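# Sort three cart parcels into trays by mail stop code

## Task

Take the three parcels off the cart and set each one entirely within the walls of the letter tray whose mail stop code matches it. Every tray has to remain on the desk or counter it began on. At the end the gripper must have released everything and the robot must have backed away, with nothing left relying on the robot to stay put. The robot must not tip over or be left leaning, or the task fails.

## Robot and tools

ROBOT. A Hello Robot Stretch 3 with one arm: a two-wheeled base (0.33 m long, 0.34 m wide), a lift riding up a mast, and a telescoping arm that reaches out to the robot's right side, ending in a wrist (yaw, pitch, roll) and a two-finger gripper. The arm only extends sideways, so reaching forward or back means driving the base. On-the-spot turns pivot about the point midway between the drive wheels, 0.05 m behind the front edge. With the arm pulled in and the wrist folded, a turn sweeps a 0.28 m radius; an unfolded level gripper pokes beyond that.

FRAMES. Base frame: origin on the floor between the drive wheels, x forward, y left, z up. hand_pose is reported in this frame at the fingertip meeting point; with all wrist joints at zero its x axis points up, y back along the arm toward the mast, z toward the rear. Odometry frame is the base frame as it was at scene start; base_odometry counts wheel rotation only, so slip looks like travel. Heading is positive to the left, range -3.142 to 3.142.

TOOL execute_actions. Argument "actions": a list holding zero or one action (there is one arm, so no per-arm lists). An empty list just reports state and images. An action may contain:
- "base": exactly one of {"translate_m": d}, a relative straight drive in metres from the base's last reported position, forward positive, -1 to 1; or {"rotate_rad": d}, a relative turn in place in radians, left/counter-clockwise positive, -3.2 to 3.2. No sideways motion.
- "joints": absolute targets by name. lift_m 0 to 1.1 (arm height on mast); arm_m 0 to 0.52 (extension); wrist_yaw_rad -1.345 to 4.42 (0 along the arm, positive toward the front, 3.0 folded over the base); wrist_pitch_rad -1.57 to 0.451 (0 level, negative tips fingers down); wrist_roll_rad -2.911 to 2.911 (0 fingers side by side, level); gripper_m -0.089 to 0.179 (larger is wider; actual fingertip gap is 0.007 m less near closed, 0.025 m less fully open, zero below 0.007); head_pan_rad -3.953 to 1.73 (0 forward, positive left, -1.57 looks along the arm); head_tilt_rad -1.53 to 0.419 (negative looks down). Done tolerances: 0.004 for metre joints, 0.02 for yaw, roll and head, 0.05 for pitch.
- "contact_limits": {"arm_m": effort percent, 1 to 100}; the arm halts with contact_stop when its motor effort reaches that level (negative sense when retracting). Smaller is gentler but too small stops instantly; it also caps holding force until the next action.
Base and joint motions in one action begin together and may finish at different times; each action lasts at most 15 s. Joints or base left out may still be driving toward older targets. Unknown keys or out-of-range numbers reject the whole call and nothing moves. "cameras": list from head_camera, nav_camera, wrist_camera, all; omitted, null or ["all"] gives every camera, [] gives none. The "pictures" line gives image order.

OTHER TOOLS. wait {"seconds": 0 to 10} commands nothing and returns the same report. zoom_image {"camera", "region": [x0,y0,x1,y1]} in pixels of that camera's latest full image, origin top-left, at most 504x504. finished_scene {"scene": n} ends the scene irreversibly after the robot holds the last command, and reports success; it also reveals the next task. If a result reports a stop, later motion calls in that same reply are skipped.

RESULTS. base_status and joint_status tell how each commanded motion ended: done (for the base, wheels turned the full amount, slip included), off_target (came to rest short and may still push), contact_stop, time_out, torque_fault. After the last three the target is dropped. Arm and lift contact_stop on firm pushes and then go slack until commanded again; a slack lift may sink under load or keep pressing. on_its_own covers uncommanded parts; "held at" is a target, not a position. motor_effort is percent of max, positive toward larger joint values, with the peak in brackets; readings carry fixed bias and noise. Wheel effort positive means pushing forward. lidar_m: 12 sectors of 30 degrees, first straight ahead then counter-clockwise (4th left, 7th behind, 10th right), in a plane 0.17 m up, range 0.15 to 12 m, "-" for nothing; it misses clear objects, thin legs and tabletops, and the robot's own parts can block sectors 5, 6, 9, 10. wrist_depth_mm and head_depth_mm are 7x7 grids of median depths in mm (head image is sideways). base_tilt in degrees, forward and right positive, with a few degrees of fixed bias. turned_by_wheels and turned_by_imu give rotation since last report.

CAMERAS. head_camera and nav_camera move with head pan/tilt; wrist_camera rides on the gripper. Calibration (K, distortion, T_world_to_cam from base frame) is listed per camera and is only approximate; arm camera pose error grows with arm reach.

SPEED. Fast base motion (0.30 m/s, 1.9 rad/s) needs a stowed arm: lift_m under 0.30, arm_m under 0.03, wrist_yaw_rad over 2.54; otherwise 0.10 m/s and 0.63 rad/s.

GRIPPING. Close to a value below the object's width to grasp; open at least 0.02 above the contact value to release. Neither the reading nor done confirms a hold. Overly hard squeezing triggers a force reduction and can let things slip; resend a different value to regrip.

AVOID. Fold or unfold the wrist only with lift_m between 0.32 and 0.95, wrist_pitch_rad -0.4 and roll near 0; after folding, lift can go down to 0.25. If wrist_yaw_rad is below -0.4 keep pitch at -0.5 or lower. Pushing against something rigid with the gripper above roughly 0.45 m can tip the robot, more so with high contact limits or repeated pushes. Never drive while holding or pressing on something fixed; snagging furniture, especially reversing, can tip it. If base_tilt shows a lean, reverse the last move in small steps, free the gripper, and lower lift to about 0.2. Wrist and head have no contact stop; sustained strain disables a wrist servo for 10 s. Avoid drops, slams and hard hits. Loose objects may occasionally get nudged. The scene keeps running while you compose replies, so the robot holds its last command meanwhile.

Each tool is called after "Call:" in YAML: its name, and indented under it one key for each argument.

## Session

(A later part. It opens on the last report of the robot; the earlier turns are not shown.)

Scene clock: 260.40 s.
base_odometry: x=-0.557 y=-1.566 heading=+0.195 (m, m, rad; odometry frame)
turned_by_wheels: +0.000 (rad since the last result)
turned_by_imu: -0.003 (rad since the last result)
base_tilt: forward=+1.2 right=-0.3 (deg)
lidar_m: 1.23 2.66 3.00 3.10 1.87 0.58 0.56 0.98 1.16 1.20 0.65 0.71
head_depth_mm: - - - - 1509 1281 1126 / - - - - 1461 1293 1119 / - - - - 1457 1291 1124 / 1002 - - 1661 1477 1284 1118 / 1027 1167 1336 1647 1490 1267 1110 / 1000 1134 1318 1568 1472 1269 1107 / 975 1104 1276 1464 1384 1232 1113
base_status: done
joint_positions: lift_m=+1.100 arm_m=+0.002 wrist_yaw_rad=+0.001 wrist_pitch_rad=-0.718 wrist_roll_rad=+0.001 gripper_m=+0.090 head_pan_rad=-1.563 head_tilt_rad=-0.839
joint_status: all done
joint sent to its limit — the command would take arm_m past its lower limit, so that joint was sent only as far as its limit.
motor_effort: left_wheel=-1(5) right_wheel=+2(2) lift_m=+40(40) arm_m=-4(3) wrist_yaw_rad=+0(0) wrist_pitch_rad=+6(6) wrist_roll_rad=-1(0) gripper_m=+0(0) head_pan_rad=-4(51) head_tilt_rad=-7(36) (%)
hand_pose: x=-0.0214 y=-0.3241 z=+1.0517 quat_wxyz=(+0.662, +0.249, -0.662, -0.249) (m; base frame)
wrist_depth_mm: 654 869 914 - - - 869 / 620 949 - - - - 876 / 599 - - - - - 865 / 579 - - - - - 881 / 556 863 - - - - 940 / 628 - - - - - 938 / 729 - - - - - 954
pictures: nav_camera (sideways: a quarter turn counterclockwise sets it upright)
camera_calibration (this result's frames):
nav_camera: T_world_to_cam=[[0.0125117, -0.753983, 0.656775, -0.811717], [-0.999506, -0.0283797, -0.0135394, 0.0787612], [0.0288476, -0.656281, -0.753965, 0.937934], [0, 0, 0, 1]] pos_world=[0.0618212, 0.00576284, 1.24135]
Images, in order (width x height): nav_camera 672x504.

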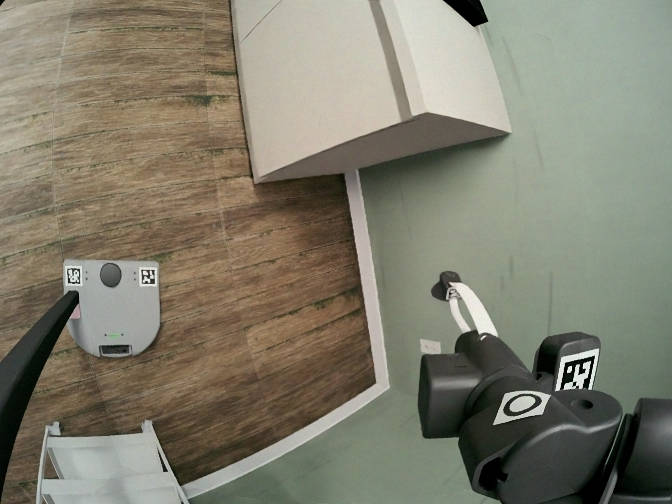

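Call:
execute_actions:
  actions:
    - {"base":{"rotate_rad":-1.585},"joints":{"arm_m":0.2,"lift_m":0.9,"wrist_pitch_rad":-1.2}}
  cameras: []

Call:
execute_actions:
  actions:
    - {"base":{"translate_m":-0.11},"joints":{"arm_m":0.44,"lift_m":0.88}}
  cameras: ["head_camera","wrist_camera"]

Scene clock: 270.80 s.
base_odometry: x=-0.557 y=-1.566 heading=-1.390 (m, m, rad; odometry frame)
turned_by_wheels: -1.585 (rad since the last result)
turned_by_imu: -1.579 (rad since the last result)
base_tilt: forward=+1.0 right=-0.5 (deg)
lidar_m: 1.19 0.65 0.70 1.20 2.77 2.92 3.10 1.91 0.59 0.56 0.98 1.15
head_depth_mm: 927 1067 - - 1042 1293 1128 / 902 1032 - 799 1086 1232 1124 / 882 1000 - 794 1075 1229 1117 / 855 981 1072 - 1085 1226 1116 / 830 954 1049 894 1057 1252 1114 / 814 924 1073 1273 1457 1266 1109 / 791 899 1032 1223 1402 1266 1110
base_status: done
joint_positions: lift_m=+0.900 arm_m=+0.200 wrist_yaw_rad=+0.001 wrist_pitch_rad=-1.201 wrist_roll_rad=+0.001 gripper_m=+0.090 head_pan_rad=-1.563 head_tilt_rad=-0.840
joint_status: all done
motor_effort: left_wheel=+1(4) right_wheel=-2(5) lift_m=+28(34) arm_m=+4(8) wrist_yaw_rad=+0(0) wrist_pitch_rad=+0(5) wrist_roll_rad=+0(0) gripper_m=+0(1) head_pan_rad=-4(4) head_tilt_rad=-7(7) (%)
hand_pose: x=-0.0216 y=-0.4147 z=+0.7913 quat_wxyz=(+0.583, +0.400, -0.583, -0.400) (m; base frame)
wrist_depth_mm: 718 258 325 335 306 306 332 / 871 877 298 292 290 299 298 / 924 950 579 577 601 620 431 / 883 919 934 816 812 - - / 877 872 902 930 934 943 - / 830 - 876 915 - 912 938 / 813 832 841 848 871 900 912
pictures: none
No camera images: the call's "cameras" was empty. Leave "cameras" out to get every camera's image.

Scene clock: 273.80 s.
base_odometry: x=-0.577 y=-1.458 heading=-1.390 (m, m, rad; odometry frame)
turned_by_wheels: +0.000 (rad since the last result)
turned_by_imu: +0.000 (rad since the last result)
base_tilt: forward=+1.0 right=-0.3 (deg)
lidar_m: 1.30 0.74 0.82 1.41 2.75 2.93 3.01 1.96 0.59 0.57 0.59 1.18
head_depth_mm: 954 1111 1291 - - 1283 1114 / 929 1041 - 882 1444 1280 1124 / 899 - 1030 848 1092 1228 1122 / 882 975 1020 850 1084 1229 1115 / 856 975 1025 891 1089 1224 1114 / 836 951 1040 871 1097 1248 1113 / 814 922 1063 1243 1440 1274 1111
base_status: done
joint_positions: lift_m=+0.880 arm_m=+0.440 wrist_yaw_rad=+0.001 wrist_pitch_rad=-1.202 wrist_roll_rad=+0.001 gripper_m=+0.090 head_pan_rad=-1.563 head_tilt_rad=-0.840
joint_status: all done
motor_effort: left_wheel=+2(1) right_wheel=-2(6) lift_m=+28(27) arm_m=+4(4) wrist_yaw_rad=+1(0) wrist_pitch_rad=+1(0) wrist_roll_rad=+0(0) gripper_m=-1(0) head_pan_rad=-4(3) head_tilt_rad=-7(7) (%)
hand_pose: x=-0.0216 y=-0.6545 z=+0.7712 quat_wxyz=(+0.583, +0.400, -0.583, -0.400) (m; base frame)
wrist_depth_mm: 291 296 305 311 322 324 724 / 281 286 293 298 305 309 280 / 272 278 284 288 296 303 266 / 264 268 273 278 251 291 262 / 254 258 263 222 227 280 247 / 248 - 252 213 - 271 238 / 239 244 247 250 232 262 236
pictures: head_camera (sideways: a quarter turn clockwise sets it upright), wrist_camera
camera_calibration (this result's frames):
head_camera: T_world_to_cam=[[-0.00271824, 0.720633, -0.693311, 0.919494], [0.999902, -0.0075418, -0.0117593, 0.011679], [-0.013703, -0.693275, -0.720543, 0.895378], [0, 0, 0, 1]] pos_world=[0.00309085, -0.041787, 1.28279]
wrist_camera: T_world_to_cam=[[-0.996652, -0.00963823, 0.081191, -0.102249], [-0.0276873, 0.974142, -0.224232, 0.849463], [-0.0769304, -0.225729, -0.971148, 0.759298], [0, 0, 0, 1]] pos_world=[-0.0199743, -0.657088, 0.936169]
Images, in order (width x height): head_camera 896x504, wrist_camera 644x364.

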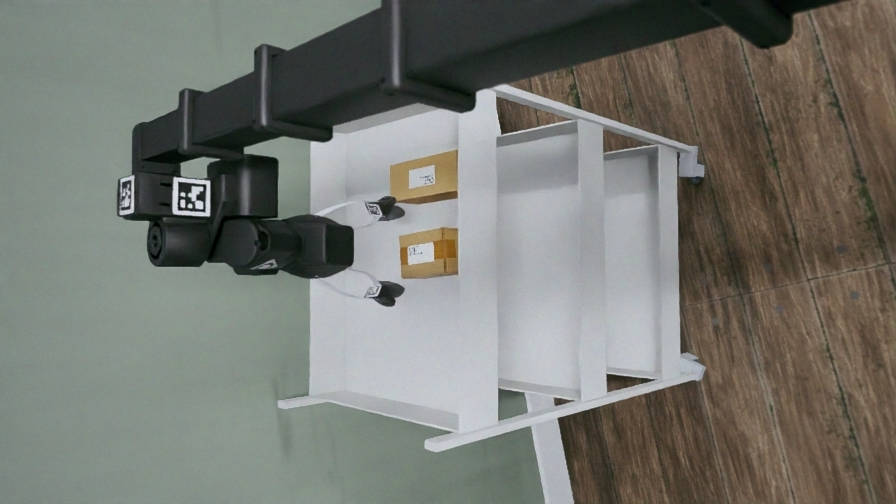

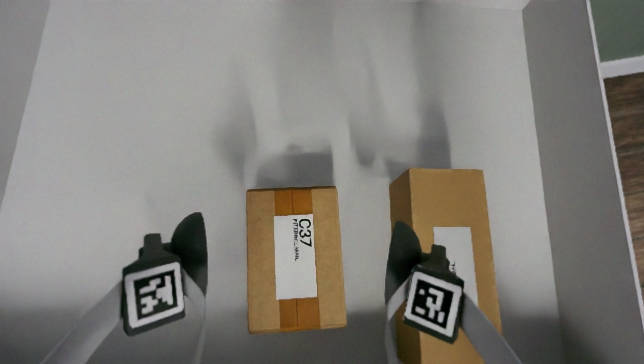

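Call:
execute_actions:
  actions:
    - {"joints":{"gripper_m":0.08,"lift_m":0.797}}
  cameras: ["wrist_camera"]

Call:
execute_actions:
  actions:
    - {"joints":{"gripper_m":0.022}}
  cameras: ["wrist_camera"]

Scene clock: 278.97 s.
base_odometry: x=-0.577 y=-1.458 heading=-1.390 (m, m, rad; odometry frame)
turned_by_wheels: +0.000 (rad since the last result)
turned_by_imu: +0.000 (rad since the last result)
base_tilt: forward=+0.9 right=-0.3 (deg)
lidar_m: 1.30 0.74 0.83 1.42 2.75 2.93 3.02 1.95 0.59 0.57 0.59 1.18
head_depth_mm: 954 1111 1328 1610 - - - / 931 1065 1252 - 1050 1258 1121 / 905 1022 1024 835 1088 1236 1112 / 874 995 - 814 1085 1229 1123 / 857 975 1026 893 1077 1216 1116 / 832 951 1035 875 1102 1243 1109 / 814 923 1065 1242 1447 1266 1108
base_status: not commanded
joint_positions: lift_m=+0.797 arm_m=+0.440 wrist_yaw_rad=+0.001 wrist_pitch_rad=-1.202 wrist_roll_rad=+0.001 gripper_m=+0.080 head_pan_rad=-1.563 head_tilt_rad=-0.840
joint_status: all done
motor_effort: left_wheel=+1(1) right_wheel=-2(2) lift_m=+28(32) arm_m=+5(4) wrist_yaw_rad=+0(0) wrist_pitch_rad=+1(1) wrist_roll_rad=+0(0) gripper_m=+0(48) head_pan_rad=-5(5) head_tilt_rad=-6(6) (%)
hand_pose: x=-0.0216 y=-0.6545 z=+0.6882 quat_wxyz=(+0.583, +0.400, -0.583, -0.400) (m; base frame)
wrist_depth_mm: 203 208 213 218 223 229 230 / 196 200 206 210 215 219 222 / 191 194 197 203 207 155 216 / 184 188 143 144 197 150 207 / 178 181 138 139 192 144 148 / 173 175 133 135 - 140 142 / 168 169 129 131 178 135 137
pictures: wrist_camera
camera_calibration (this result's frames):
wrist_camera: T_world_to_cam=[[-0.996652, -0.00963828, 0.0811911, -0.0955113], [-0.0276874, 0.974142, -0.224232, 0.830858], [-0.0769305, -0.225729, -0.971148, 0.678704], [0, 0, 0, 1]] pos_world=[-0.0199743, -0.657092, 0.853181]
Images, in order (width x height): wrist_camera 644x364.

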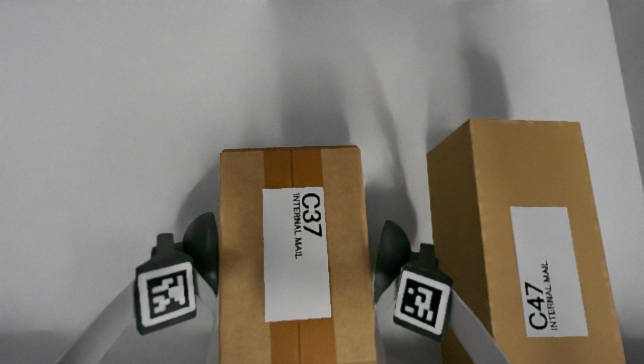

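Scene clock: 280.03 s.
base_odometry: x=-0.577 y=-1.458 heading=-1.390 (m, m, rad; odometry frame)
turned_by_wheels: +0.000 (rad since the last result)
turned_by_imu: +0.000 (rad since the last result)
base_tilt: forward=+1.0 right=-0.3 (deg)
lidar_m: 1.30 0.74 0.82 1.41 2.75 2.92 3.00 1.95 0.59 0.57 0.59 1.18
head_depth_mm: 954 1111 1326 1615 - - - / 932 1068 1250 - 1055 1270 1115 / 904 1015 1022 851 1087 1226 1128 / 881 997 - 810 1081 1215 1116 / 857 970 1025 893 1081 1218 1115 / 836 951 1043 869 1100 1247 1110 / 812 921 1067 1241 1445 1274 1113
base_status: not commanded
joint_positions: lift_m=+0.797 arm_m=+0.440 wrist_yaw_rad=+0.001 wrist_pitch_rad=-1.203 wrist_roll_rad=+0.001 gripper_m=+0.023 head_pan_rad=-1.563 head_tilt_rad=-0.840
joint_status: all done
motor_effort: left_wheel=+1(1) right_wheel=-2(2) lift_m=+28(28) arm_m=+4(5) wrist_yaw_rad=+1(0) wrist_pitch_rad=+1(1) wrist_roll_rad=+0(0) gripper_m=-20(92) head_pan_rad=-4(3) head_tilt_rad=-7(7) (%)
hand_pose: x=-0.0216 y=-0.6542 z=+0.6881 quat_wxyz=(+0.583, +0.400, -0.583, -0.401) (m; base frame)
wrist_depth_mm: 203 207 212 218 222 228 232 / 196 201 204 209 215 220 223 / 190 193 198 202 207 155 215 / 183 187 140 141 197 149 206 / 177 181 134 136 191 144 147 / 172 175 129 132 167 139 142 / 167 170 126 127 179 135 137
pictures: wrist_camera
camera_calibration (this result's frames):
wrist_camera: T_world_to_cam=[[-0.996652, -0.0097198, 0.0811821, -0.0955498], [-0.0276887, 0.974364, -0.223268, 0.830083], [-0.0769308, -0.224768, -0.971371, 0.679465], [0, 0, 0, 1]] pos_world=[-0.0199742, -0.65701, 0.8531]
Images, in order (width x height): wrist_camera 644x364.

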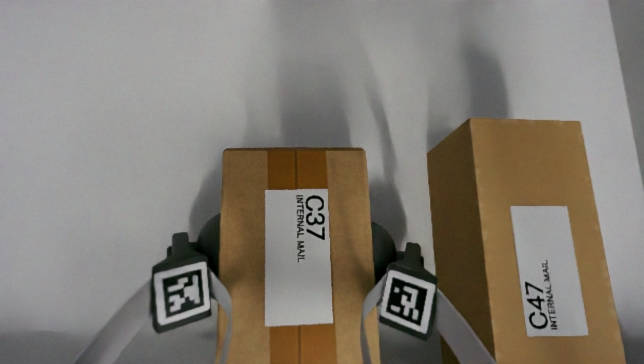

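Call:
execute_actions:
  actions:
    - {"joints":{"lift_m":0.92}}
  cameras: ["wrist_camera"]

Call:
execute_actions:
  actions:
    - {"base":{"rotate_rad":1.63},"joints":{"lift_m":1.1,"arm_m":0.12,"head_pan_rad":-0.4,"head_tilt_rad":-0.5}}
  cameras: ["wrist_camera"]

Call:
execute_actions:
  actions:
    - {"base":{"translate_m":1.0},"joints":{"wrist_pitch_rad":-0.42,"arm_m":0.05,"head_pan_rad":-0.75}}

Scene clock: 302.97 s.
base_odometry: x=-0.577 y=-1.458 heading=-1.390 (m, m, rad; odometry frame)
turned_by_wheels: +0.000 (rad since the last result)
turned_by_imu: +0.000 (rad since the last result)
base_tilt: forward=+1.0 right=-0.3 (deg)
lidar_m: 1.30 0.74 0.82 1.42 2.75 2.93 3.01 1.96 0.59 0.57 0.59 1.18
head_depth_mm: 960 1077 - - 1467 1288 1123 / 921 - 1033 874 1434 1286 1126 / 873 - 1028 851 1094 1242 1120 / 868 982 757 873 1082 1222 1123 / 856 976 1021 890 1086 1229 1113 / 838 947 1038 872 1101 1247 1107 / 810 918 1062 1245 1441 1273 1119
base_status: not commanded
joint_positions: lift_m=+0.920 arm_m=+0.440 wrist_yaw_rad=+0.001 wrist_pitch_rad=-1.205 wrist_roll_rad=+0.001 gripper_m=+0.023 head_pan_rad=-1.563 head_tilt_rad=-0.840
joint_status: all done
motor_effort: left_wheel=+1(2) right_wheel=-2(2) lift_m=+41(46) arm_m=+4(4) wrist_yaw_rad=+0(0) wrist_pitch_rad=+2(2) wrist_roll_rad=+0(0) gripper_m=-20(20) head_pan_rad=-4(4) head_tilt_rad=-7(7) (%)
hand_pose: x=-0.0216 y=-0.6538 z=+0.8106 quat_wxyz=(+0.583, +0.401, -0.582, -0.401) (m; base frame)
wrist_depth_mm: 302 338 346 350 354 334 774 / 307 328 332 339 349 350 - / 301 317 320 330 337 338 - / 296 307 140 141 320 328 - / 288 295 134 136 262 320 - / 280 286 129 131 255 306 937 / 273 278 126 127 244 300 926
pictures: wrist_camera
camera_calibration (this result's frames):
wrist_camera: T_world_to_cam=[[-0.996652, -0.00986332, 0.0811654, -0.105565], [-0.0276869, 0.974763, -0.22152, 0.85583], [-0.0769321, -0.223026, -0.971772, 0.799947], [0, 0, 0, 1]] pos_world=[-0.0199744, -0.656864, 0.975518]
Images, in order (width x height): wrist_camera 644x364.

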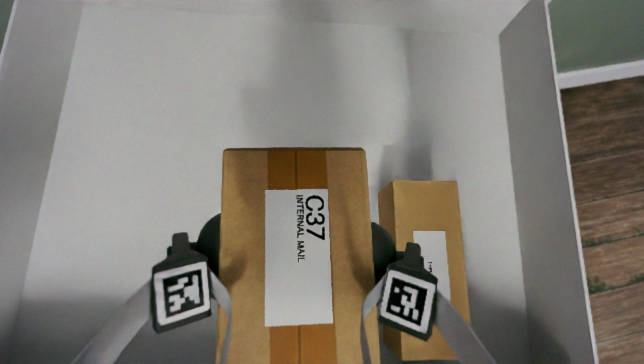

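Scene clock: 306.53 s.
base_odometry: x=-0.577 y=-1.458 heading=+0.240 (m, m, rad; odometry frame)
turned_by_wheels: +1.630 (rad since the last result)
turned_by_imu: +1.624 (rad since the last result)
base_tilt: forward=+1.0 right=-0.3 (deg)
lidar_m: 1.58 2.60 2.93 3.01 1.79 0.58 0.57 0.59 1.23 1.30 0.74 0.86
head_depth_mm: 1332 1392 1372 887 888 949 1020 / 1471 1548 1322 953 1006 1090 1215 / 1646 1757 1510 1074 1158 1270 1299 / 1873 2026 1510 1239 1369 1492 1312 / 2186 2387 1498 1493 1722 1607 1302 / 2453 2602 1704 1851 1963 1581 1307 / 2338 2478 2600 2699 2049 1578 1297
base_status: done
joint_positions: lift_m=+1.100 arm_m=+0.120 wrist_yaw_rad=+0.001 wrist_pitch_rad=-1.205 wrist_roll_rad=+0.001 gripper_m=+0.023 head_pan_rad=-0.407 head_tilt_rad=-0.507
joint_status: all done
motor_effort: left_wheel=-1(5) right_wheel=+3(8) lift_m=+41(50) arm_m=-5(3) wrist_yaw_rad=+0(0) wrist_pitch_rad=+2(2) wrist_roll_rad=+0(0) gripper_m=-20(20) head_pan_rad=+5(52) head_tilt_rad=+4(34) (%)
hand_pose: x=-0.0216 y=-0.3343 z=+0.9905 quat_wxyz=(+0.582, +0.401, -0.582, -0.401) (m; base frame)
wrist_depth_mm: 525 807 - - - - 942 / 615 764 - - - - - / 794 868 - - - - - / - - 140 141 - - - / - - 134 136 - - - / - - 129 132 - - - / - - 126 128 - - -
pictures: wrist_camera
camera_calibration (this result's frames):
wrist_camera: T_world_to_cam=[[-0.996651, -0.00989622, 0.0811689, -0.117037], [-0.0277025, 0.974812, -0.221301, 0.584102], [-0.0769344, -0.222808, -0.971822, 1.04622], [0, 0, 0, 1]] pos_world=[-0.0199735, -0.337441, 1.1555]
Images, in order (width x height): wrist_camera 644x364.

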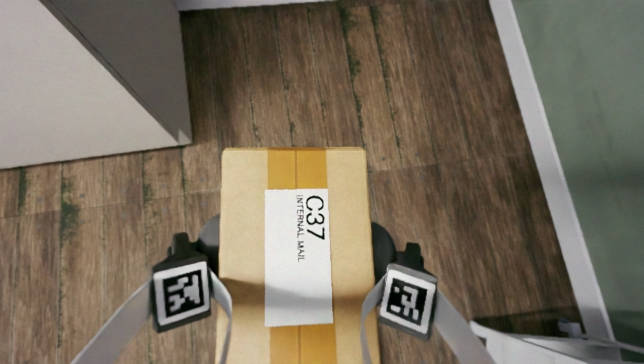

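Scene clock: 318.03 s.
base_odometry: x=+0.395 y=-1.221 heading=+0.240 (m, m, rad; odometry frame)
turned_by_wheels: +0.000 (rad since the last result)
turned_by_imu: +0.001 (rad since the last result)
base_tilt: forward=+0.9 right=-0.4 (deg)
lidar_m: 1.12 1.77 1.81 3.22 3.47 2.21 1.56 0.93 0.57 0.51 0.51 0.60
head_depth_mm: 941 999 1071 888 622 585 644 / 999 1067 1137 880 620 635 706 / 1059 1138 1209 835 645 696 780 / 1137 1226 1299 814 692 771 875 / 1225 1331 1402 844 748 860 994 / 1314 1445 1532 869 843 975 1200 / 1440 1582 1734 895 954 1123 1258
base_status: done
joint_positions: lift_m=+1.100 arm_m=+0.050 wrist_yaw_rad=+0.001 wrist_pitch_rad=-0.451 wrist_roll_rad=+0.001 gripper_m=+0.023 head_pan_rad=-0.743 head_tilt_rad=-0.507
joint_status: all done
motor_effort: left_wheel=-2(4) right_wheel=+3(7) lift_m=+41(41) arm_m=-5(4) wrist_yaw_rad=+0(0) wrist_pitch_rad=+11(10) wrist_roll_rad=+0(0) gripper_m=-20(20) head_pan_rad=-4(34) head_tilt_rad=+5(4) (%)
hand_pose: x=-0.0214 y=-0.4154 z=+1.1052 quat_wxyz=(+0.689, +0.158, -0.689, -0.158) (m; base frame)
wrist_depth_mm: 673 695 730 769 817 847 916 / 721 748 778 799 898 914 - / 640 666 702 705 738 829 - / 505 526 141 141 566 608 630 / 422 434 135 136 493 481 509 / 361 383 130 132 410 416 440 / 319 320 126 127 452 498 576
pictures: head_camera (sideways: a quarter turn clockwise sets it upright), nav_camera (sideways: a quarter turn counterclockwise sets it upright), wrist_camera
camera_calibration (this result's frames):
head_camera: T_world_to_cam=[[-0.333296, 0.30986, -0.89045, 1.17851], [0.689661, 0.724106, -0.00616495, 0.00629219], [0.64287, -0.616163, -0.45504, 0.545974], [0, 0, 0, 1]] pos_world=[0.0374625, -0.03332, 1.29788]
nav_camera: T_world_to_cam=[[0.37182, -0.332412, 0.866748, -1.0876], [-0.658575, -0.752491, -0.00607525, 0.0669684], [0.654239, -0.56856, -0.498709, 0.602077], [0, 0, 0, 1]] pos_world=[0.0545932, 0.0311779, 1.24335]
wrist_camera: T_world_to_cam=[[-0.996696, 0.0476817, 0.0657535, -0.086011], [-0.027961, 0.558641, -0.828938, 1.18715], [-0.0762578, -0.828038, -0.555462, 0.428002], [0, 0, 0, 1]] pos_world=[-0.0198943, -0.304689, 1.22747]
Images, in order (width x height): head_camera 896x504, nav_camera 672x504, wrist_camera 644x364.

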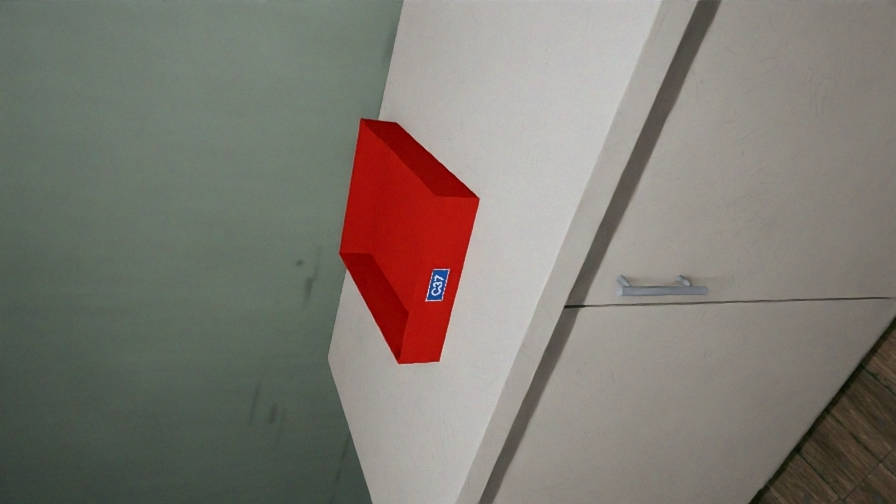

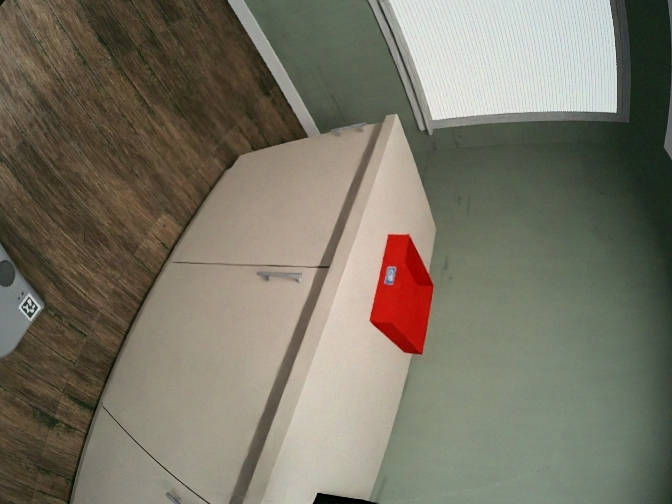

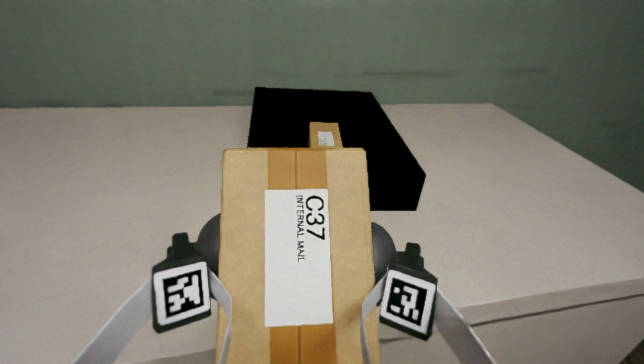

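Call:
execute_actions:
  actions:
    - {"base":{"translate_m":0.67},"joints":{"arm_m":0.455,"head_pan_rad":-1.45,"head_tilt_rad":-0.55}}
  cameras: ["head_camera"]

Call:
execute_actions:
  actions:
    - {"joints":{"wrist_pitch_rad":-1.2}}
  cameras: ["wrist_camera","head_camera"]

Scene clock: 333.47 s.
base_odometry: x=+1.046 y=-1.062 heading=+0.239 (m, m, rad; odometry frame)
turned_by_wheels: +0.000 (rad since the last result)
turned_by_imu: -0.001 (rad since the last result)
base_tilt: forward=+1.1 right=-0.2 (deg)
lidar_m: 1.11 1.11 1.35 2.12 3.74 2.93 2.23 0.68 0.41 0.37 0.37 0.44
head_depth_mm: 826 934 1012 817 592 494 584 / 820 - 1001 770 583 477 571 / 824 890 1006 811 565 476 558 / 820 891 985 807 565 475 547 / 811 883 976 808 587 459 535 / 808 873 960 800 582 458 524 / 795 866 950 806 583 458 511
base_status: done
joint_positions: lift_m=+1.100 arm_m=+0.455 wrist_yaw_rad=+0.001 wrist_pitch_rad=-0.449 wrist_roll_rad=+0.001 gripper_m=+0.023 head_pan_rad=-1.443 head_tilt_rad=-0.543
joint_status: all done
motor_effort: left_wheel=-1(2) right_wheel=+2(7) lift_m=+41(41) arm_m=+5(3) wrist_yaw_rad=+0(0) wrist_pitch_rad=+10(10) wrist_roll_rad=+0(0) gripper_m=-20(20) head_pan_rad=-4(51) head_tilt_rad=-5(13) (%)
hand_pose: x=-0.0214 y=-0.8200 z=+1.1054 quat_wxyz=(+0.689, +0.158, -0.689, -0.158) (m; base frame)
wrist_depth_mm: 262 270 283 297 315 331 349 / 277 292 304 326 344 364 389 / 300 313 330 345 373 400 428 / 325 345 140 141 414 444 484 / 359 373 134 136 463 497 523 / 389 403 130 131 410 408 425 / 321 317 126 127 329 357 358
pictures: head_camera (sideways: a quarter turn clockwise sets it upright)
camera_calibration (this result's frames):
head_camera: T_world_to_cam=[[-0.0592171, 0.483286, -0.873457, 1.15467], [0.993967, 0.109471, -0.0068168, 0.00528425], [0.0923234, -0.868591, -0.486853, 0.590727], [0, 0, 0, 1]] pos_world=[0.00858609, -0.0455159, 1.29619]
Images, in order (width x height): head_camera 896x504.

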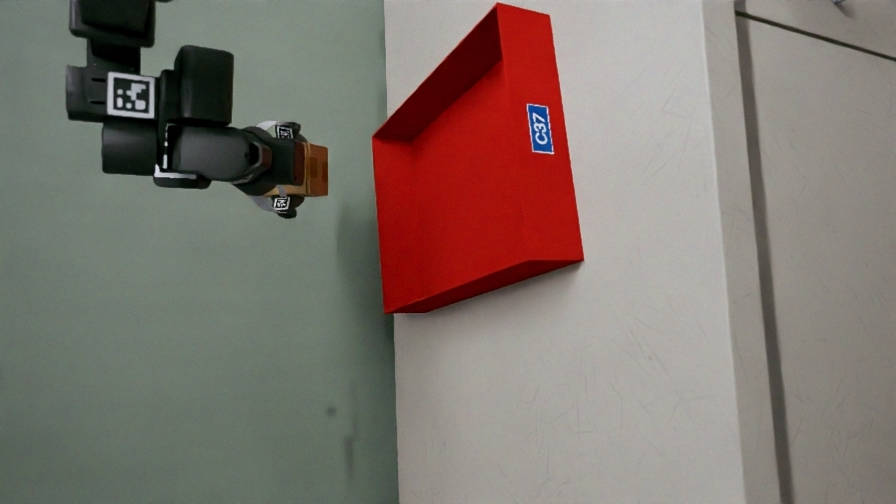

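Scene clock: 334.73 s.
base_odometry: x=+1.046 y=-1.062 heading=+0.239 (m, m, rad; odometry frame)
turned_by_wheels: +0.000 (rad since the last result)
turned_by_imu: +0.000 (rad since the last result)
base_tilt: forward=+1.0 right=-0.3 (deg)
lidar_m: 1.11 1.11 1.35 2.11 3.76 2.92 2.23 0.68 0.41 0.37 0.37 0.44
head_depth_mm: 829 932 1013 823 591 495 586 / 820 - 1001 767 584 477 573 / 824 899 961 696 566 475 558 / 821 894 981 806 564 474 546 / 811 887 972 806 585 460 534 / 809 877 960 800 583 457 524 / 802 871 953 798 583 457 512
base_status: not commanded
joint_positions: lift_m=+1.100 arm_m=+0.455 wrist_yaw_rad=+0.001 wrist_pitch_rad=-1.203 wrist_roll_rad=+0.001 gripper_m=+0.023 head_pan_rad=-1.443 head_tilt_rad=-0.543
joint_status: all done
motor_effort: left_wheel=-1(1) right_wheel=+2(2) lift_m=+41(41) arm_m=+4(4) wrist_yaw_rad=+0(0) wrist_pitch_rad=+1(11) wrist_roll_rad=+0(0) gripper_m=-19(20) head_pan_rad=-4(4) head_tilt_rad=-4(4) (%)
hand_pose: x=-0.0216 y=-0.6693 z=+0.9907 quat_wxyz=(+0.583, +0.400, -0.583, -0.401) (m; base frame)
wrist_depth_mm: 228 246 267 275 269 293 300 / 238 255 259 265 264 281 287 / 223 245 253 257 259 271 276 / 207 237 140 141 250 235 267 / 195 230 134 136 246 226 257 / 187 223 129 131 238 222 249 / 176 215 126 127 227 230 239
pictures: head_camera (sideways: a quarter turn clockwise sets it upright), wrist_camera
camera_calibration (this result's frames):
head_camera: T_world_to_cam=[[-0.0592171, 0.483287, -0.873457, 1.15467], [0.993967, 0.109471, -0.0068168, 0.00528425], [0.0923234, -0.868591, -0.486853, 0.590727], [0, 0, 0, 1]] pos_world=[0.00858609, -0.0455159, 1.29619]
wrist_camera: T_world_to_cam=[[-0.996651, -0.00972795, 0.0811877, -0.120268], [-0.0277012, 0.974354, -0.22331, 0.912303], [-0.0769332, -0.224811, -0.971361, 0.969938], [0, 0, 0, 1]] pos_world=[-0.0199734, -0.672024, 1.15565]
Images, in order (width x height): head_camera 896x504, wrist_camera 644x364.

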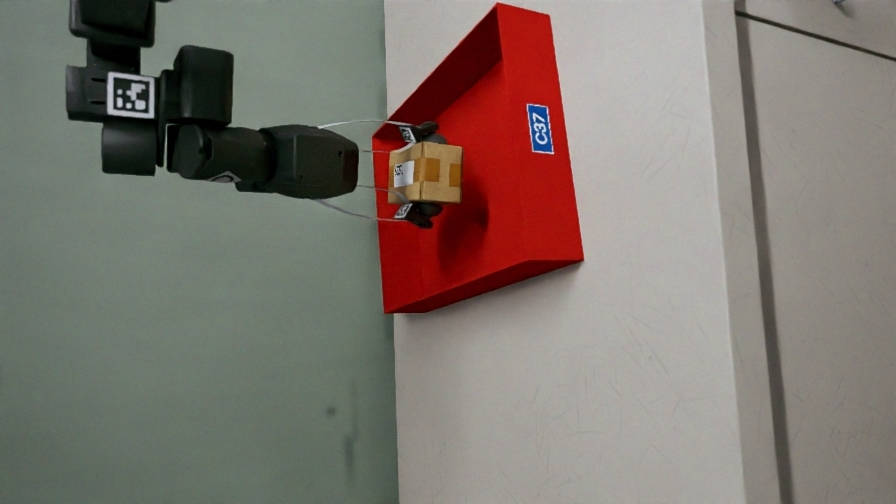

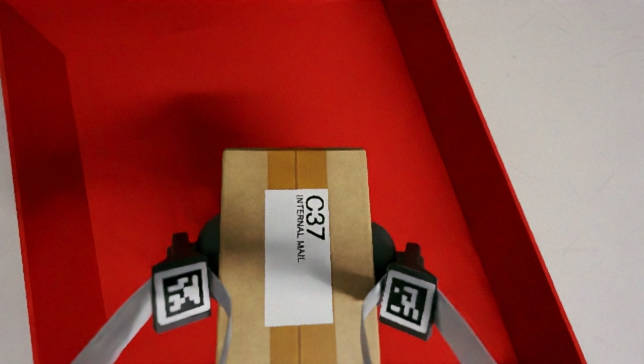

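Call:
execute_actions:
  actions:
    - {"joints":{"lift_m":1.048}}
  cameras: []

Call:
execute_actions:
  actions:
    - {"joints":{"gripper_m":0.088}}
  cameras: ["wrist_camera"]

Call:
execute_actions:
  actions:
    - {"joints":{"lift_m":1.1}}
  cameras: ["head_camera"]

Scene clock: 345.53 s.
base_odometry: x=+1.046 y=-1.062 heading=+0.239 (m, m, rad; odometry frame)
turned_by_wheels: +0.000 (rad since the last result)
turned_by_imu: +0.000 (rad since the last result)
base_tilt: forward=+0.9 right=-0.3 (deg)
lidar_m: 1.11 1.11 1.35 2.11 3.76 2.93 2.23 0.68 0.41 0.37 0.37 0.44
head_depth_mm: 842 894 1017 823 592 496 586 / 836 875 1015 770 582 479 573 / 824 894 971 695 568 476 559 / 821 893 982 808 565 476 548 / 814 878 969 806 586 460 534 / 808 879 969 805 585 457 524 / 800 867 949 803 583 457 511
base_status: not commanded
joint_positions: lift_m=+1.048 arm_m=+0.455 wrist_yaw_rad=+0.001 wrist_pitch_rad=-1.205 wrist_roll_rad=+0.001 gripper_m=+0.023 head_pan_rad=-1.443 head_tilt_rad=-0.543
joint_status: all done
motor_effort: left_wheel=-1(2) right_wheel=+2(2) lift_m=+29(33) arm_m=+4(4) wrist_yaw_rad=+0(0) wrist_pitch_rad=+1(2) wrist_roll_rad=+0(0) gripper_m=-20(21) head_pan_rad=-4(4) head_tilt_rad=-4(5) (%)
hand_pose: x=-0.0216 y=-0.6689 z=+0.9390 quat_wxyz=(+0.583, +0.401, -0.582, -0.401) (m; base frame)
wrist_depth_mm: 204 206 213 217 220 182 237 / 198 201 205 211 215 177 227 / 191 194 198 201 206 184 219 / 185 188 140 141 199 197 163 / 177 181 134 136 194 195 157 / 173 176 129 131 189 190 154 / 169 171 126 127 179 184 162
pictures: none
No camera images: the call's "cameras" was empty. Leave "cameras" out to get every camera's image.

Scene clock: 346.67 s.
base_odometry: x=+1.046 y=-1.062 heading=+0.239 (m, m, rad; odometry frame)
turned_by_wheels: +0.000 (rad since the last result)
turned_by_imu: +0.000 (rad since the last result)
base_tilt: forward=+1.0 right=-0.4 (deg)
lidar_m: 1.11 1.11 1.35 2.11 3.76 2.93 2.23 0.68 0.41 0.37 0.37 0.44
head_depth_mm: 843 898 1019 822 591 494 586 / 831 882 1022 771 583 476 571 / 828 894 - 704 566 476 559 / 815 893 976 805 566 475 546 / 813 881 965 808 585 459 535 / 806 880 963 807 583 459 524 / 797 868 950 804 582 458 512
base_status: not commanded
joint_positions: lift_m=+1.048 arm_m=+0.455 wrist_yaw_rad=+0.001 wrist_pitch_rad=-1.205 wrist_roll_rad=+0.001 gripper_m=+0.088 head_pan_rad=-1.443 head_tilt_rad=-0.543
joint_status: all done
motor_effort: left_wheel=-2(1) right_wheel=+2(2) lift_m=+29(29) arm_m=+4(4) wrist_yaw_rad=+0(0) wrist_pitch_rad=+2(2) wrist_roll_rad=+0(0) gripper_m=+0(79) head_pan_rad=-4(5) head_tilt_rad=-4(4) (%)
hand_pose: x=-0.0216 y=-0.6689 z=+0.9390 quat_wxyz=(+0.583, +0.401, -0.582, -0.401) (m; base frame)
wrist_depth_mm: 205 209 213 218 221 185 238 / 198 201 206 210 215 177 229 / 191 195 199 202 208 184 218 / 185 188 144 144 201 196 164 / 177 181 139 139 194 194 157 / 173 176 134 134 - 190 154 / 169 170 130 131 179 184 162
pictures: wrist_camera
camera_calibration (this result's frames):
wrist_camera: T_world_to_cam=[[-0.996651, -0.00985622, 0.0811727, -0.116141], [-0.0276984, 0.974714, -0.221733, 0.899132], [-0.0769347, -0.223239, -0.971723, 0.921218], [0, 0, 0, 1]] pos_world=[-0.0199737, -0.67189, 1.10396]
Images, in order (width x height): wrist_camera 644x364.

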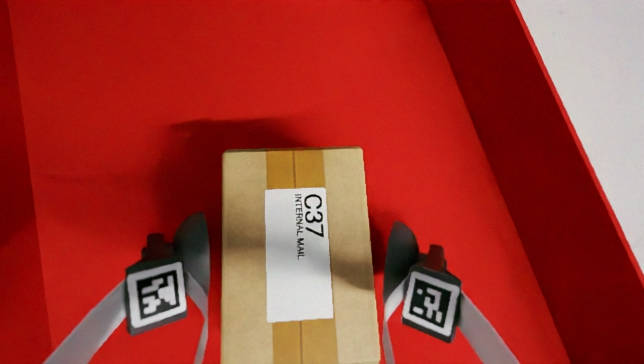

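Scene clock: 347.97 s.
base_odometry: x=+1.046 y=-1.062 heading=+0.239 (m, m, rad; odometry frame)
turned_by_wheels: +0.000 (rad since the last result)
turned_by_imu: +0.000 (rad since the last result)
base_tilt: forward=+1.0 right=-0.3 (deg)
lidar_m: 1.11 1.11 1.35 2.11 3.74 2.93 2.23 0.68 0.41 0.37 0.37 0.44
head_depth_mm: 831 932 1013 821 592 494 587 / 821 - 1002 768 584 478 573 / 824 894 967 741 566 475 560 / 817 889 985 805 565 474 548 / 811 884 975 805 585 459 536 / 805 874 960 806 585 458 524 / 801 870 951 803 582 458 512
base_status: not commanded
joint_positions: lift_m=+1.100 arm_m=+0.455 wrist_yaw_rad=+0.001 wrist_pitch_rad=-1.205 wrist_roll_rad=+0.001 gripper_m=+0.088 head_pan_rad=-1.443 head_tilt_rad=-0.543
joint_status: all done
motor_effort: left_wheel=-1(2) right_wheel=+2(2) lift_m=+40(39) arm_m=+3(4) wrist_yaw_rad=+0(0) wrist_pitch_rad=+2(1) wrist_roll_rad=+0(0) gripper_m=+0(0) head_pan_rad=-5(3) head_tilt_rad=-4(4) (%)
hand_pose: x=-0.0216 y=-0.6689 z=+0.9906 quat_wxyz=(+0.583, +0.401, -0.582, -0.401) (m; base frame)
wrist_depth_mm: 227 249 266 275 266 293 301 / 239 253 260 265 266 281 288 / 221 245 251 257 259 267 277 / 207 236 241 247 252 233 265 / 193 232 190 190 245 228 258 / 188 225 183 184 - 220 250 / 173 215 219 183 227 219 240
pictures: head_camera (sideways: a quarter turn clockwise sets it upright)
camera_calibration (this result's frames):
head_camera: T_world_to_cam=[[-0.0592171, 0.483286, -0.873457, 1.15467], [0.993967, 0.109471, -0.0068168, 0.00528425], [0.0923234, -0.868591, -0.486853, 0.590727], [0, 0, 0, 1]] pos_world=[0.00858609, -0.0455159, 1.29619]
Images, in order (width x height): head_camera 896x504.

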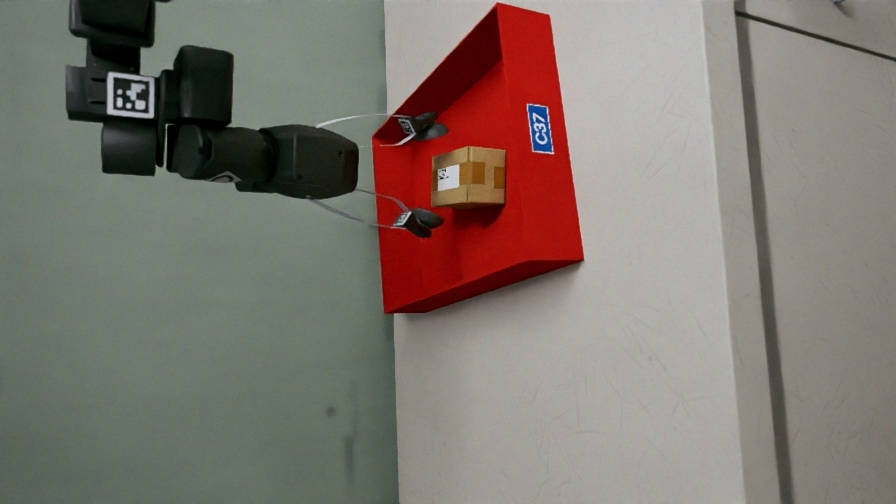

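Call:
execute_actions:
  actions:
    - {"joints":{"wrist_pitch_rad":-0.8,"arm_m":0.40}}
  cameras: []

Call:
execute_actions:
  actions:
    - {"base":{"translate_m":-1.0},"joints":{"arm_m":0.0}}
  cameras: []

Call:
execute_actions:
  actions:
    - {"base":{"translate_m":-0.63},"joints":{"wrist_pitch_rad":-1.2,"lift_m":0.9,"head_pan_rad":-1.57,"head_tilt_rad":-0.85}}
  cameras: []

Call:
execute_actions:
  actions:
    - {"base":{"rotate_rad":-1.63},"joints":{"arm_m":0.25}}
  cameras: []

Call:
execute_actions:
  actions:
    - {"base":{"translate_m":-0.098},"joints":{"arm_m":0.475,"lift_m":0.88}}
  cameras: ["head_camera","wrist_camera"]

Scene clock: 365.67 s.
base_odometry: x=+1.046 y=-1.062 heading=+0.239 (m, m, rad; odometry frame)
turned_by_wheels: +0.000 (rad since the last result)
turned_by_imu: +0.000 (rad since the last result)
base_tilt: forward=+1.0 right=-0.5 (deg)
lidar_m: 1.11 1.11 1.35 2.11 3.73 2.93 2.23 0.67 0.41 0.37 0.37 0.44
head_depth_mm: 824 927 1008 822 591 495 586 / 813 - 1003 772 582 477 573 / 824 895 1003 759 568 476 560 / 819 890 975 806 566 475 548 / 813 888 968 806 585 458 534 / 805 879 966 807 584 457 522 / 798 868 951 804 582 457 513
base_status: not commanded
joint_positions: lift_m=+1.100 arm_m=+0.400 wrist_yaw_rad=+0.001 wrist_pitch_rad=-0.817 wrist_roll_rad=+0.001 gripper_m=+0.088 head_pan_rad=-1.443 head_tilt_rad=-0.543
joint_status: all done
motor_effort: left_wheel=-1(2) right_wheel=+2(2) lift_m=+40(40) arm_m=-5(9) wrist_yaw_rad=+0(0) wrist_pitch_rad=+6(7) wrist_roll_rad=+0(0) gripper_m=+0(0) head_pan_rad=-5(4) head_tilt_rad=-4(4) (%)
hand_pose: x=-0.0215 y=-0.7030 z=+1.0351 quat_wxyz=(+0.649, +0.281, -0.649, -0.281) (m; base frame)
wrist_depth_mm: 356 375 390 405 427 451 481 / 402 428 428 446 472 464 478 / 346 353 314 336 386 403 419 / 300 306 324 334 335 359 369 / 269 291 296 305 299 320 331 / 244 267 268 275 - 292 298 / 202 243 240 211 256 270 274
pictures: none
No camera images: the call's "cameras" was empty. Leave "cameras" out to get every camera's image.

Scene clock: 376.90 s.
base_odometry: x=+0.074 y=-1.299 heading=+0.239 (m, m, rad; odometry frame)
turned_by_wheels: +0.000 (rad since the last result)
turned_by_imu: -0.003 (rad since the last result)
base_tilt: forward=+1.0 right=-0.3 (deg)
lidar_m: 1.26 2.04 2.33 3.11 2.92 1.85 1.23 1.67 0.65 0.58 0.58 0.69
head_depth_mm: - - - - - - - / 972 - - - - - 995 / 985 1072 1165 770 652 801 957 / 975 1065 1133 814 666 785 903 / 963 1059 1106 763 667 763 888 / 961 1045 1092 766 663 752 868 / 951 1031 1093 768 660 734 847
base_status: done
joint_positions: lift_m=+1.100 arm_m=+0.002 wrist_yaw_rad=+0.001 wrist_pitch_rad=-0.817 wrist_roll_rad=+0.001 gripper_m=+0.088 head_pan_rad=-1.443 head_tilt_rad=-0.543
joint_status: all done
joint sent to its limit — the command would take arm_m past its lower limit, so that joint was sent only as far as its limit.
motor_effort: left_wheel=-1(5) right_wheel=+2(3) lift_m=+40(40) arm_m=-5(5) wrist_yaw_rad=+0(0) wrist_pitch_rad=+6(6) wrist_roll_rad=+0(0) gripper_m=+0(0) head_pan_rad=-4(4) head_tilt_rad=-4(4) (%)
hand_pose: x=-0.0215 y=-0.3049 z=+1.0353 quat_wxyz=(+0.649, +0.281, -0.649, -0.281) (m; base frame)
wrist_depth_mm: 446 453 471 503 512 - - / 391 402 422 439 458 488 - / 388 435 467 506 553 - - / 479 510 553 614 688 - - / 575 607 700 788 934 - - / 712 740 954 - - - - / - - - - - - -
pictures: none
No camera images: the call's "cameras" was empty. Leave "cameras" out to get every camera's image.

Scene clock: 384.53 s.
base_odometry: x=-0.538 y=-1.448 heading=+0.239 (m, m, rad; odometry frame)
turned_by_wheels: +0.000 (rad since the last result)
turned_by_imu: -0.002 (rad since the last result)
base_tilt: forward=+0.9 right=-0.3 (deg)
lidar_m: 1.55 2.55 2.90 2.99 1.87 0.62 0.61 0.63 1.27 1.30 0.73 0.85
head_depth_mm: 1202 1391 1654 1809 - - 1078 / 1179 1367 1594 1779 - - 1073 / 1149 1331 1559 1769 1567 - 1064 / 1129 1295 1508 1744 1561 - 1084 / 1104 1269 1465 1687 1487 1295 1119 / 1076 1241 1434 1640 1451 1273 1115 / 1062 1192 1220 988 1104 1271 1111
base_status: done
joint_positions: lift_m=+0.900 arm_m=+0.002 wrist_yaw_rad=+0.001 wrist_pitch_rad=-1.201 wrist_roll_rad=+0.001 gripper_m=+0.088 head_pan_rad=-1.563 head_tilt_rad=-0.839
joint_status: all done
motor_effort: left_wheel=-1(3) right_wheel=+2(4) lift_m=+28(36) arm_m=-5(5) wrist_yaw_rad=+0(0) wrist_pitch_rad=+0(5) wrist_roll_rad=+0(0) gripper_m=+0(0) head_pan_rad=-5(20) head_tilt_rad=-7(34) (%)
hand_pose: x=-0.0216 y=-0.2171 z=+0.7913 quat_wxyz=(+0.583, +0.400, -0.583, -0.400) (m; base frame)
wrist_depth_mm: 638 701 - - - - - / 772 910 - - - - - / 934 941 - - - - - / 891 920 950 955 - - - / 858 883 918 902 958 972 - / 832 861 883 879 - 924 951 / 818 818 869 - 869 895 795
pictures: none
No camera images: the call's "cameras" was empty. Leave "cameras" out to get every camera's image.

Scene clock: 388.07 s.
base_odometry: x=-0.538 y=-1.448 heading=-1.391 (m, m, rad; odometry frame)
turned_by_wheels: -1.630 (rad since the last result)
turned_by_imu: -1.623 (rad since the last result)
base_tilt: forward=+1.0 right=-0.3 (deg)
lidar_m: 1.30 0.73 0.82 1.40 2.71 2.90 3.00 2.04 0.63 0.61 0.63 1.22
head_depth_mm: 995 1144 - - 1467 1291 1129 / 971 1086 - 890 1423 1295 1131 / 945 1043 - 841 1123 1252 1120 / 913 1038 - 1139 1111 1257 1121 / 897 1018 1052 915 1102 1249 1116 / 869 989 1060 895 1271 1239 1114 / 848 958 1107 1294 1448 1262 1110
base_status: done
joint_positions: lift_m=+0.900 arm_m=+0.250 wrist_yaw_rad=+0.001 wrist_pitch_rad=-1.202 wrist_roll_rad=+0.001 gripper_m=+0.088 head_pan_rad=-1.563 head_tilt_rad=-0.840
joint_status: all done
motor_effort: left_wheel=+1(4) right_wheel=-2(9) lift_m=+28(28) arm_m=+5(3) wrist_yaw_rad=+0(0) wrist_pitch_rad=+1(1) wrist_roll_rad=+0(0) gripper_m=+0(0) head_pan_rad=-4(4) head_tilt_rad=-7(7) (%)
hand_pose: x=-0.0216 y=-0.4645 z=+0.7912 quat_wxyz=(+0.583, +0.400, -0.583, -0.400) (m; base frame)
wrist_depth_mm: 299 320 328 335 286 348 - / 287 282 280 291 278 292 279 / 913 564 569 583 594 421 - / 902 891 812 809 767 - - / 872 877 897 926 936 954 - / 835 864 851 894 - 937 948 / 841 828 848 867 885 901 908
pictures: none
No camera images: the call's "cameras" was empty. Leave "cameras" out to get every camera's image.

Scene clock: 390.97 s.
base_odometry: x=-0.556 y=-1.352 heading=-1.391 (m, m, rad; odometry frame)
turned_by_wheels: +0.000 (rad since the last result)
turned_by_imu: +0.000 (rad since the last result)
base_tilt: forward=+1.1 right=-0.2 (deg)
lidar_m: 1.40 0.82 0.92 1.58 2.68 2.82 3.28 2.10 1.22 0.61 0.63 1.25
head_depth_mm: 1017 1175 1378 - - 1286 1114 / 987 1113 - 1649 1502 1295 1123 / 954 - 1251 927 1406 1281 1119 / 940 1059 1060 877 1110 1248 1120 / 914 1042 1045 920 1104 1254 1110 / 890 1007 1041 913 1111 1249 1111 / 866 982 1050 884 1387 1270 1109
base_status: done
joint_positions: lift_m=+0.880 arm_m=+0.475 wrist_yaw_rad=+0.001 wrist_pitch_rad=-1.202 wrist_roll_rad=+0.001 gripper_m=+0.088 head_pan_rad=-1.563 head_tilt_rad=-0.840
joint_status: all done
motor_effort: left_wheel=+1(1) right_wheel=-2(8) lift_m=+28(31) arm_m=+4(8) wrist_yaw_rad=+0(0) wrist_pitch_rad=+0(1) wrist_roll_rad=+0(0) gripper_m=+0(0) head_pan_rad=-4(4) head_tilt_rad=-7(7) (%)
hand_pose: x=-0.0216 y=-0.6894 z=+0.7712 quat_wxyz=(+0.583, +0.400, -0.583, -0.400) (m; base frame)
wrist_depth_mm: 290 299 304 311 316 747 852 / 281 287 293 298 300 - - / 269 275 280 289 288 - - / 263 269 270 228 280 - - / 254 259 261 221 271 967 959 / 245 251 254 213 - 896 939 / 240 243 244 207 255 877 903
pictures: head_camera (sideways: a quarter turn clockwise sets it upright), wrist_camera
camera_calibration (this result's frames):
head_camera: T_world_to_cam=[[-0.00270165, 0.720644, -0.693301, 0.919481], [0.999902, -0.00756475, -0.0117595, 0.0116793], [-0.0137191, -0.693265, -0.720553, 0.895391], [0, 0, 0, 1]] pos_world=[0.00308988, -0.0417866, 1.28279]
wrist_camera: T_world_to_cam=[[-0.996652, -0.00962419, 0.0811937, -0.10258], [-0.0276532, 0.974204, -0.223966, 0.883326], [-0.0769438, -0.225462, -0.971209, 0.751626], [0, 0, 0, 1]] pos_world=[-0.019977, -0.692064, 0.93615]
Images, in order (width x height): head_camera 896x504, wrist_camera 644x364.

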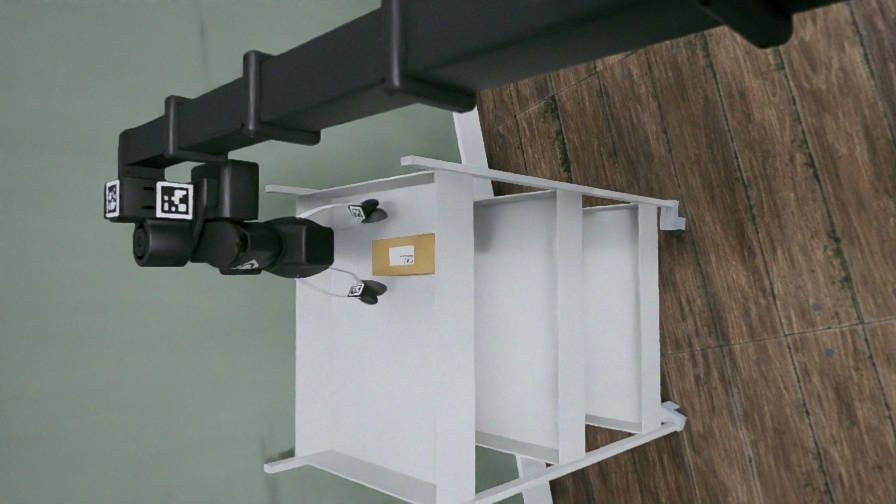

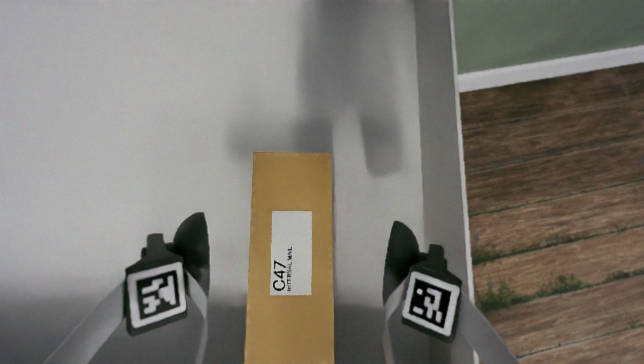

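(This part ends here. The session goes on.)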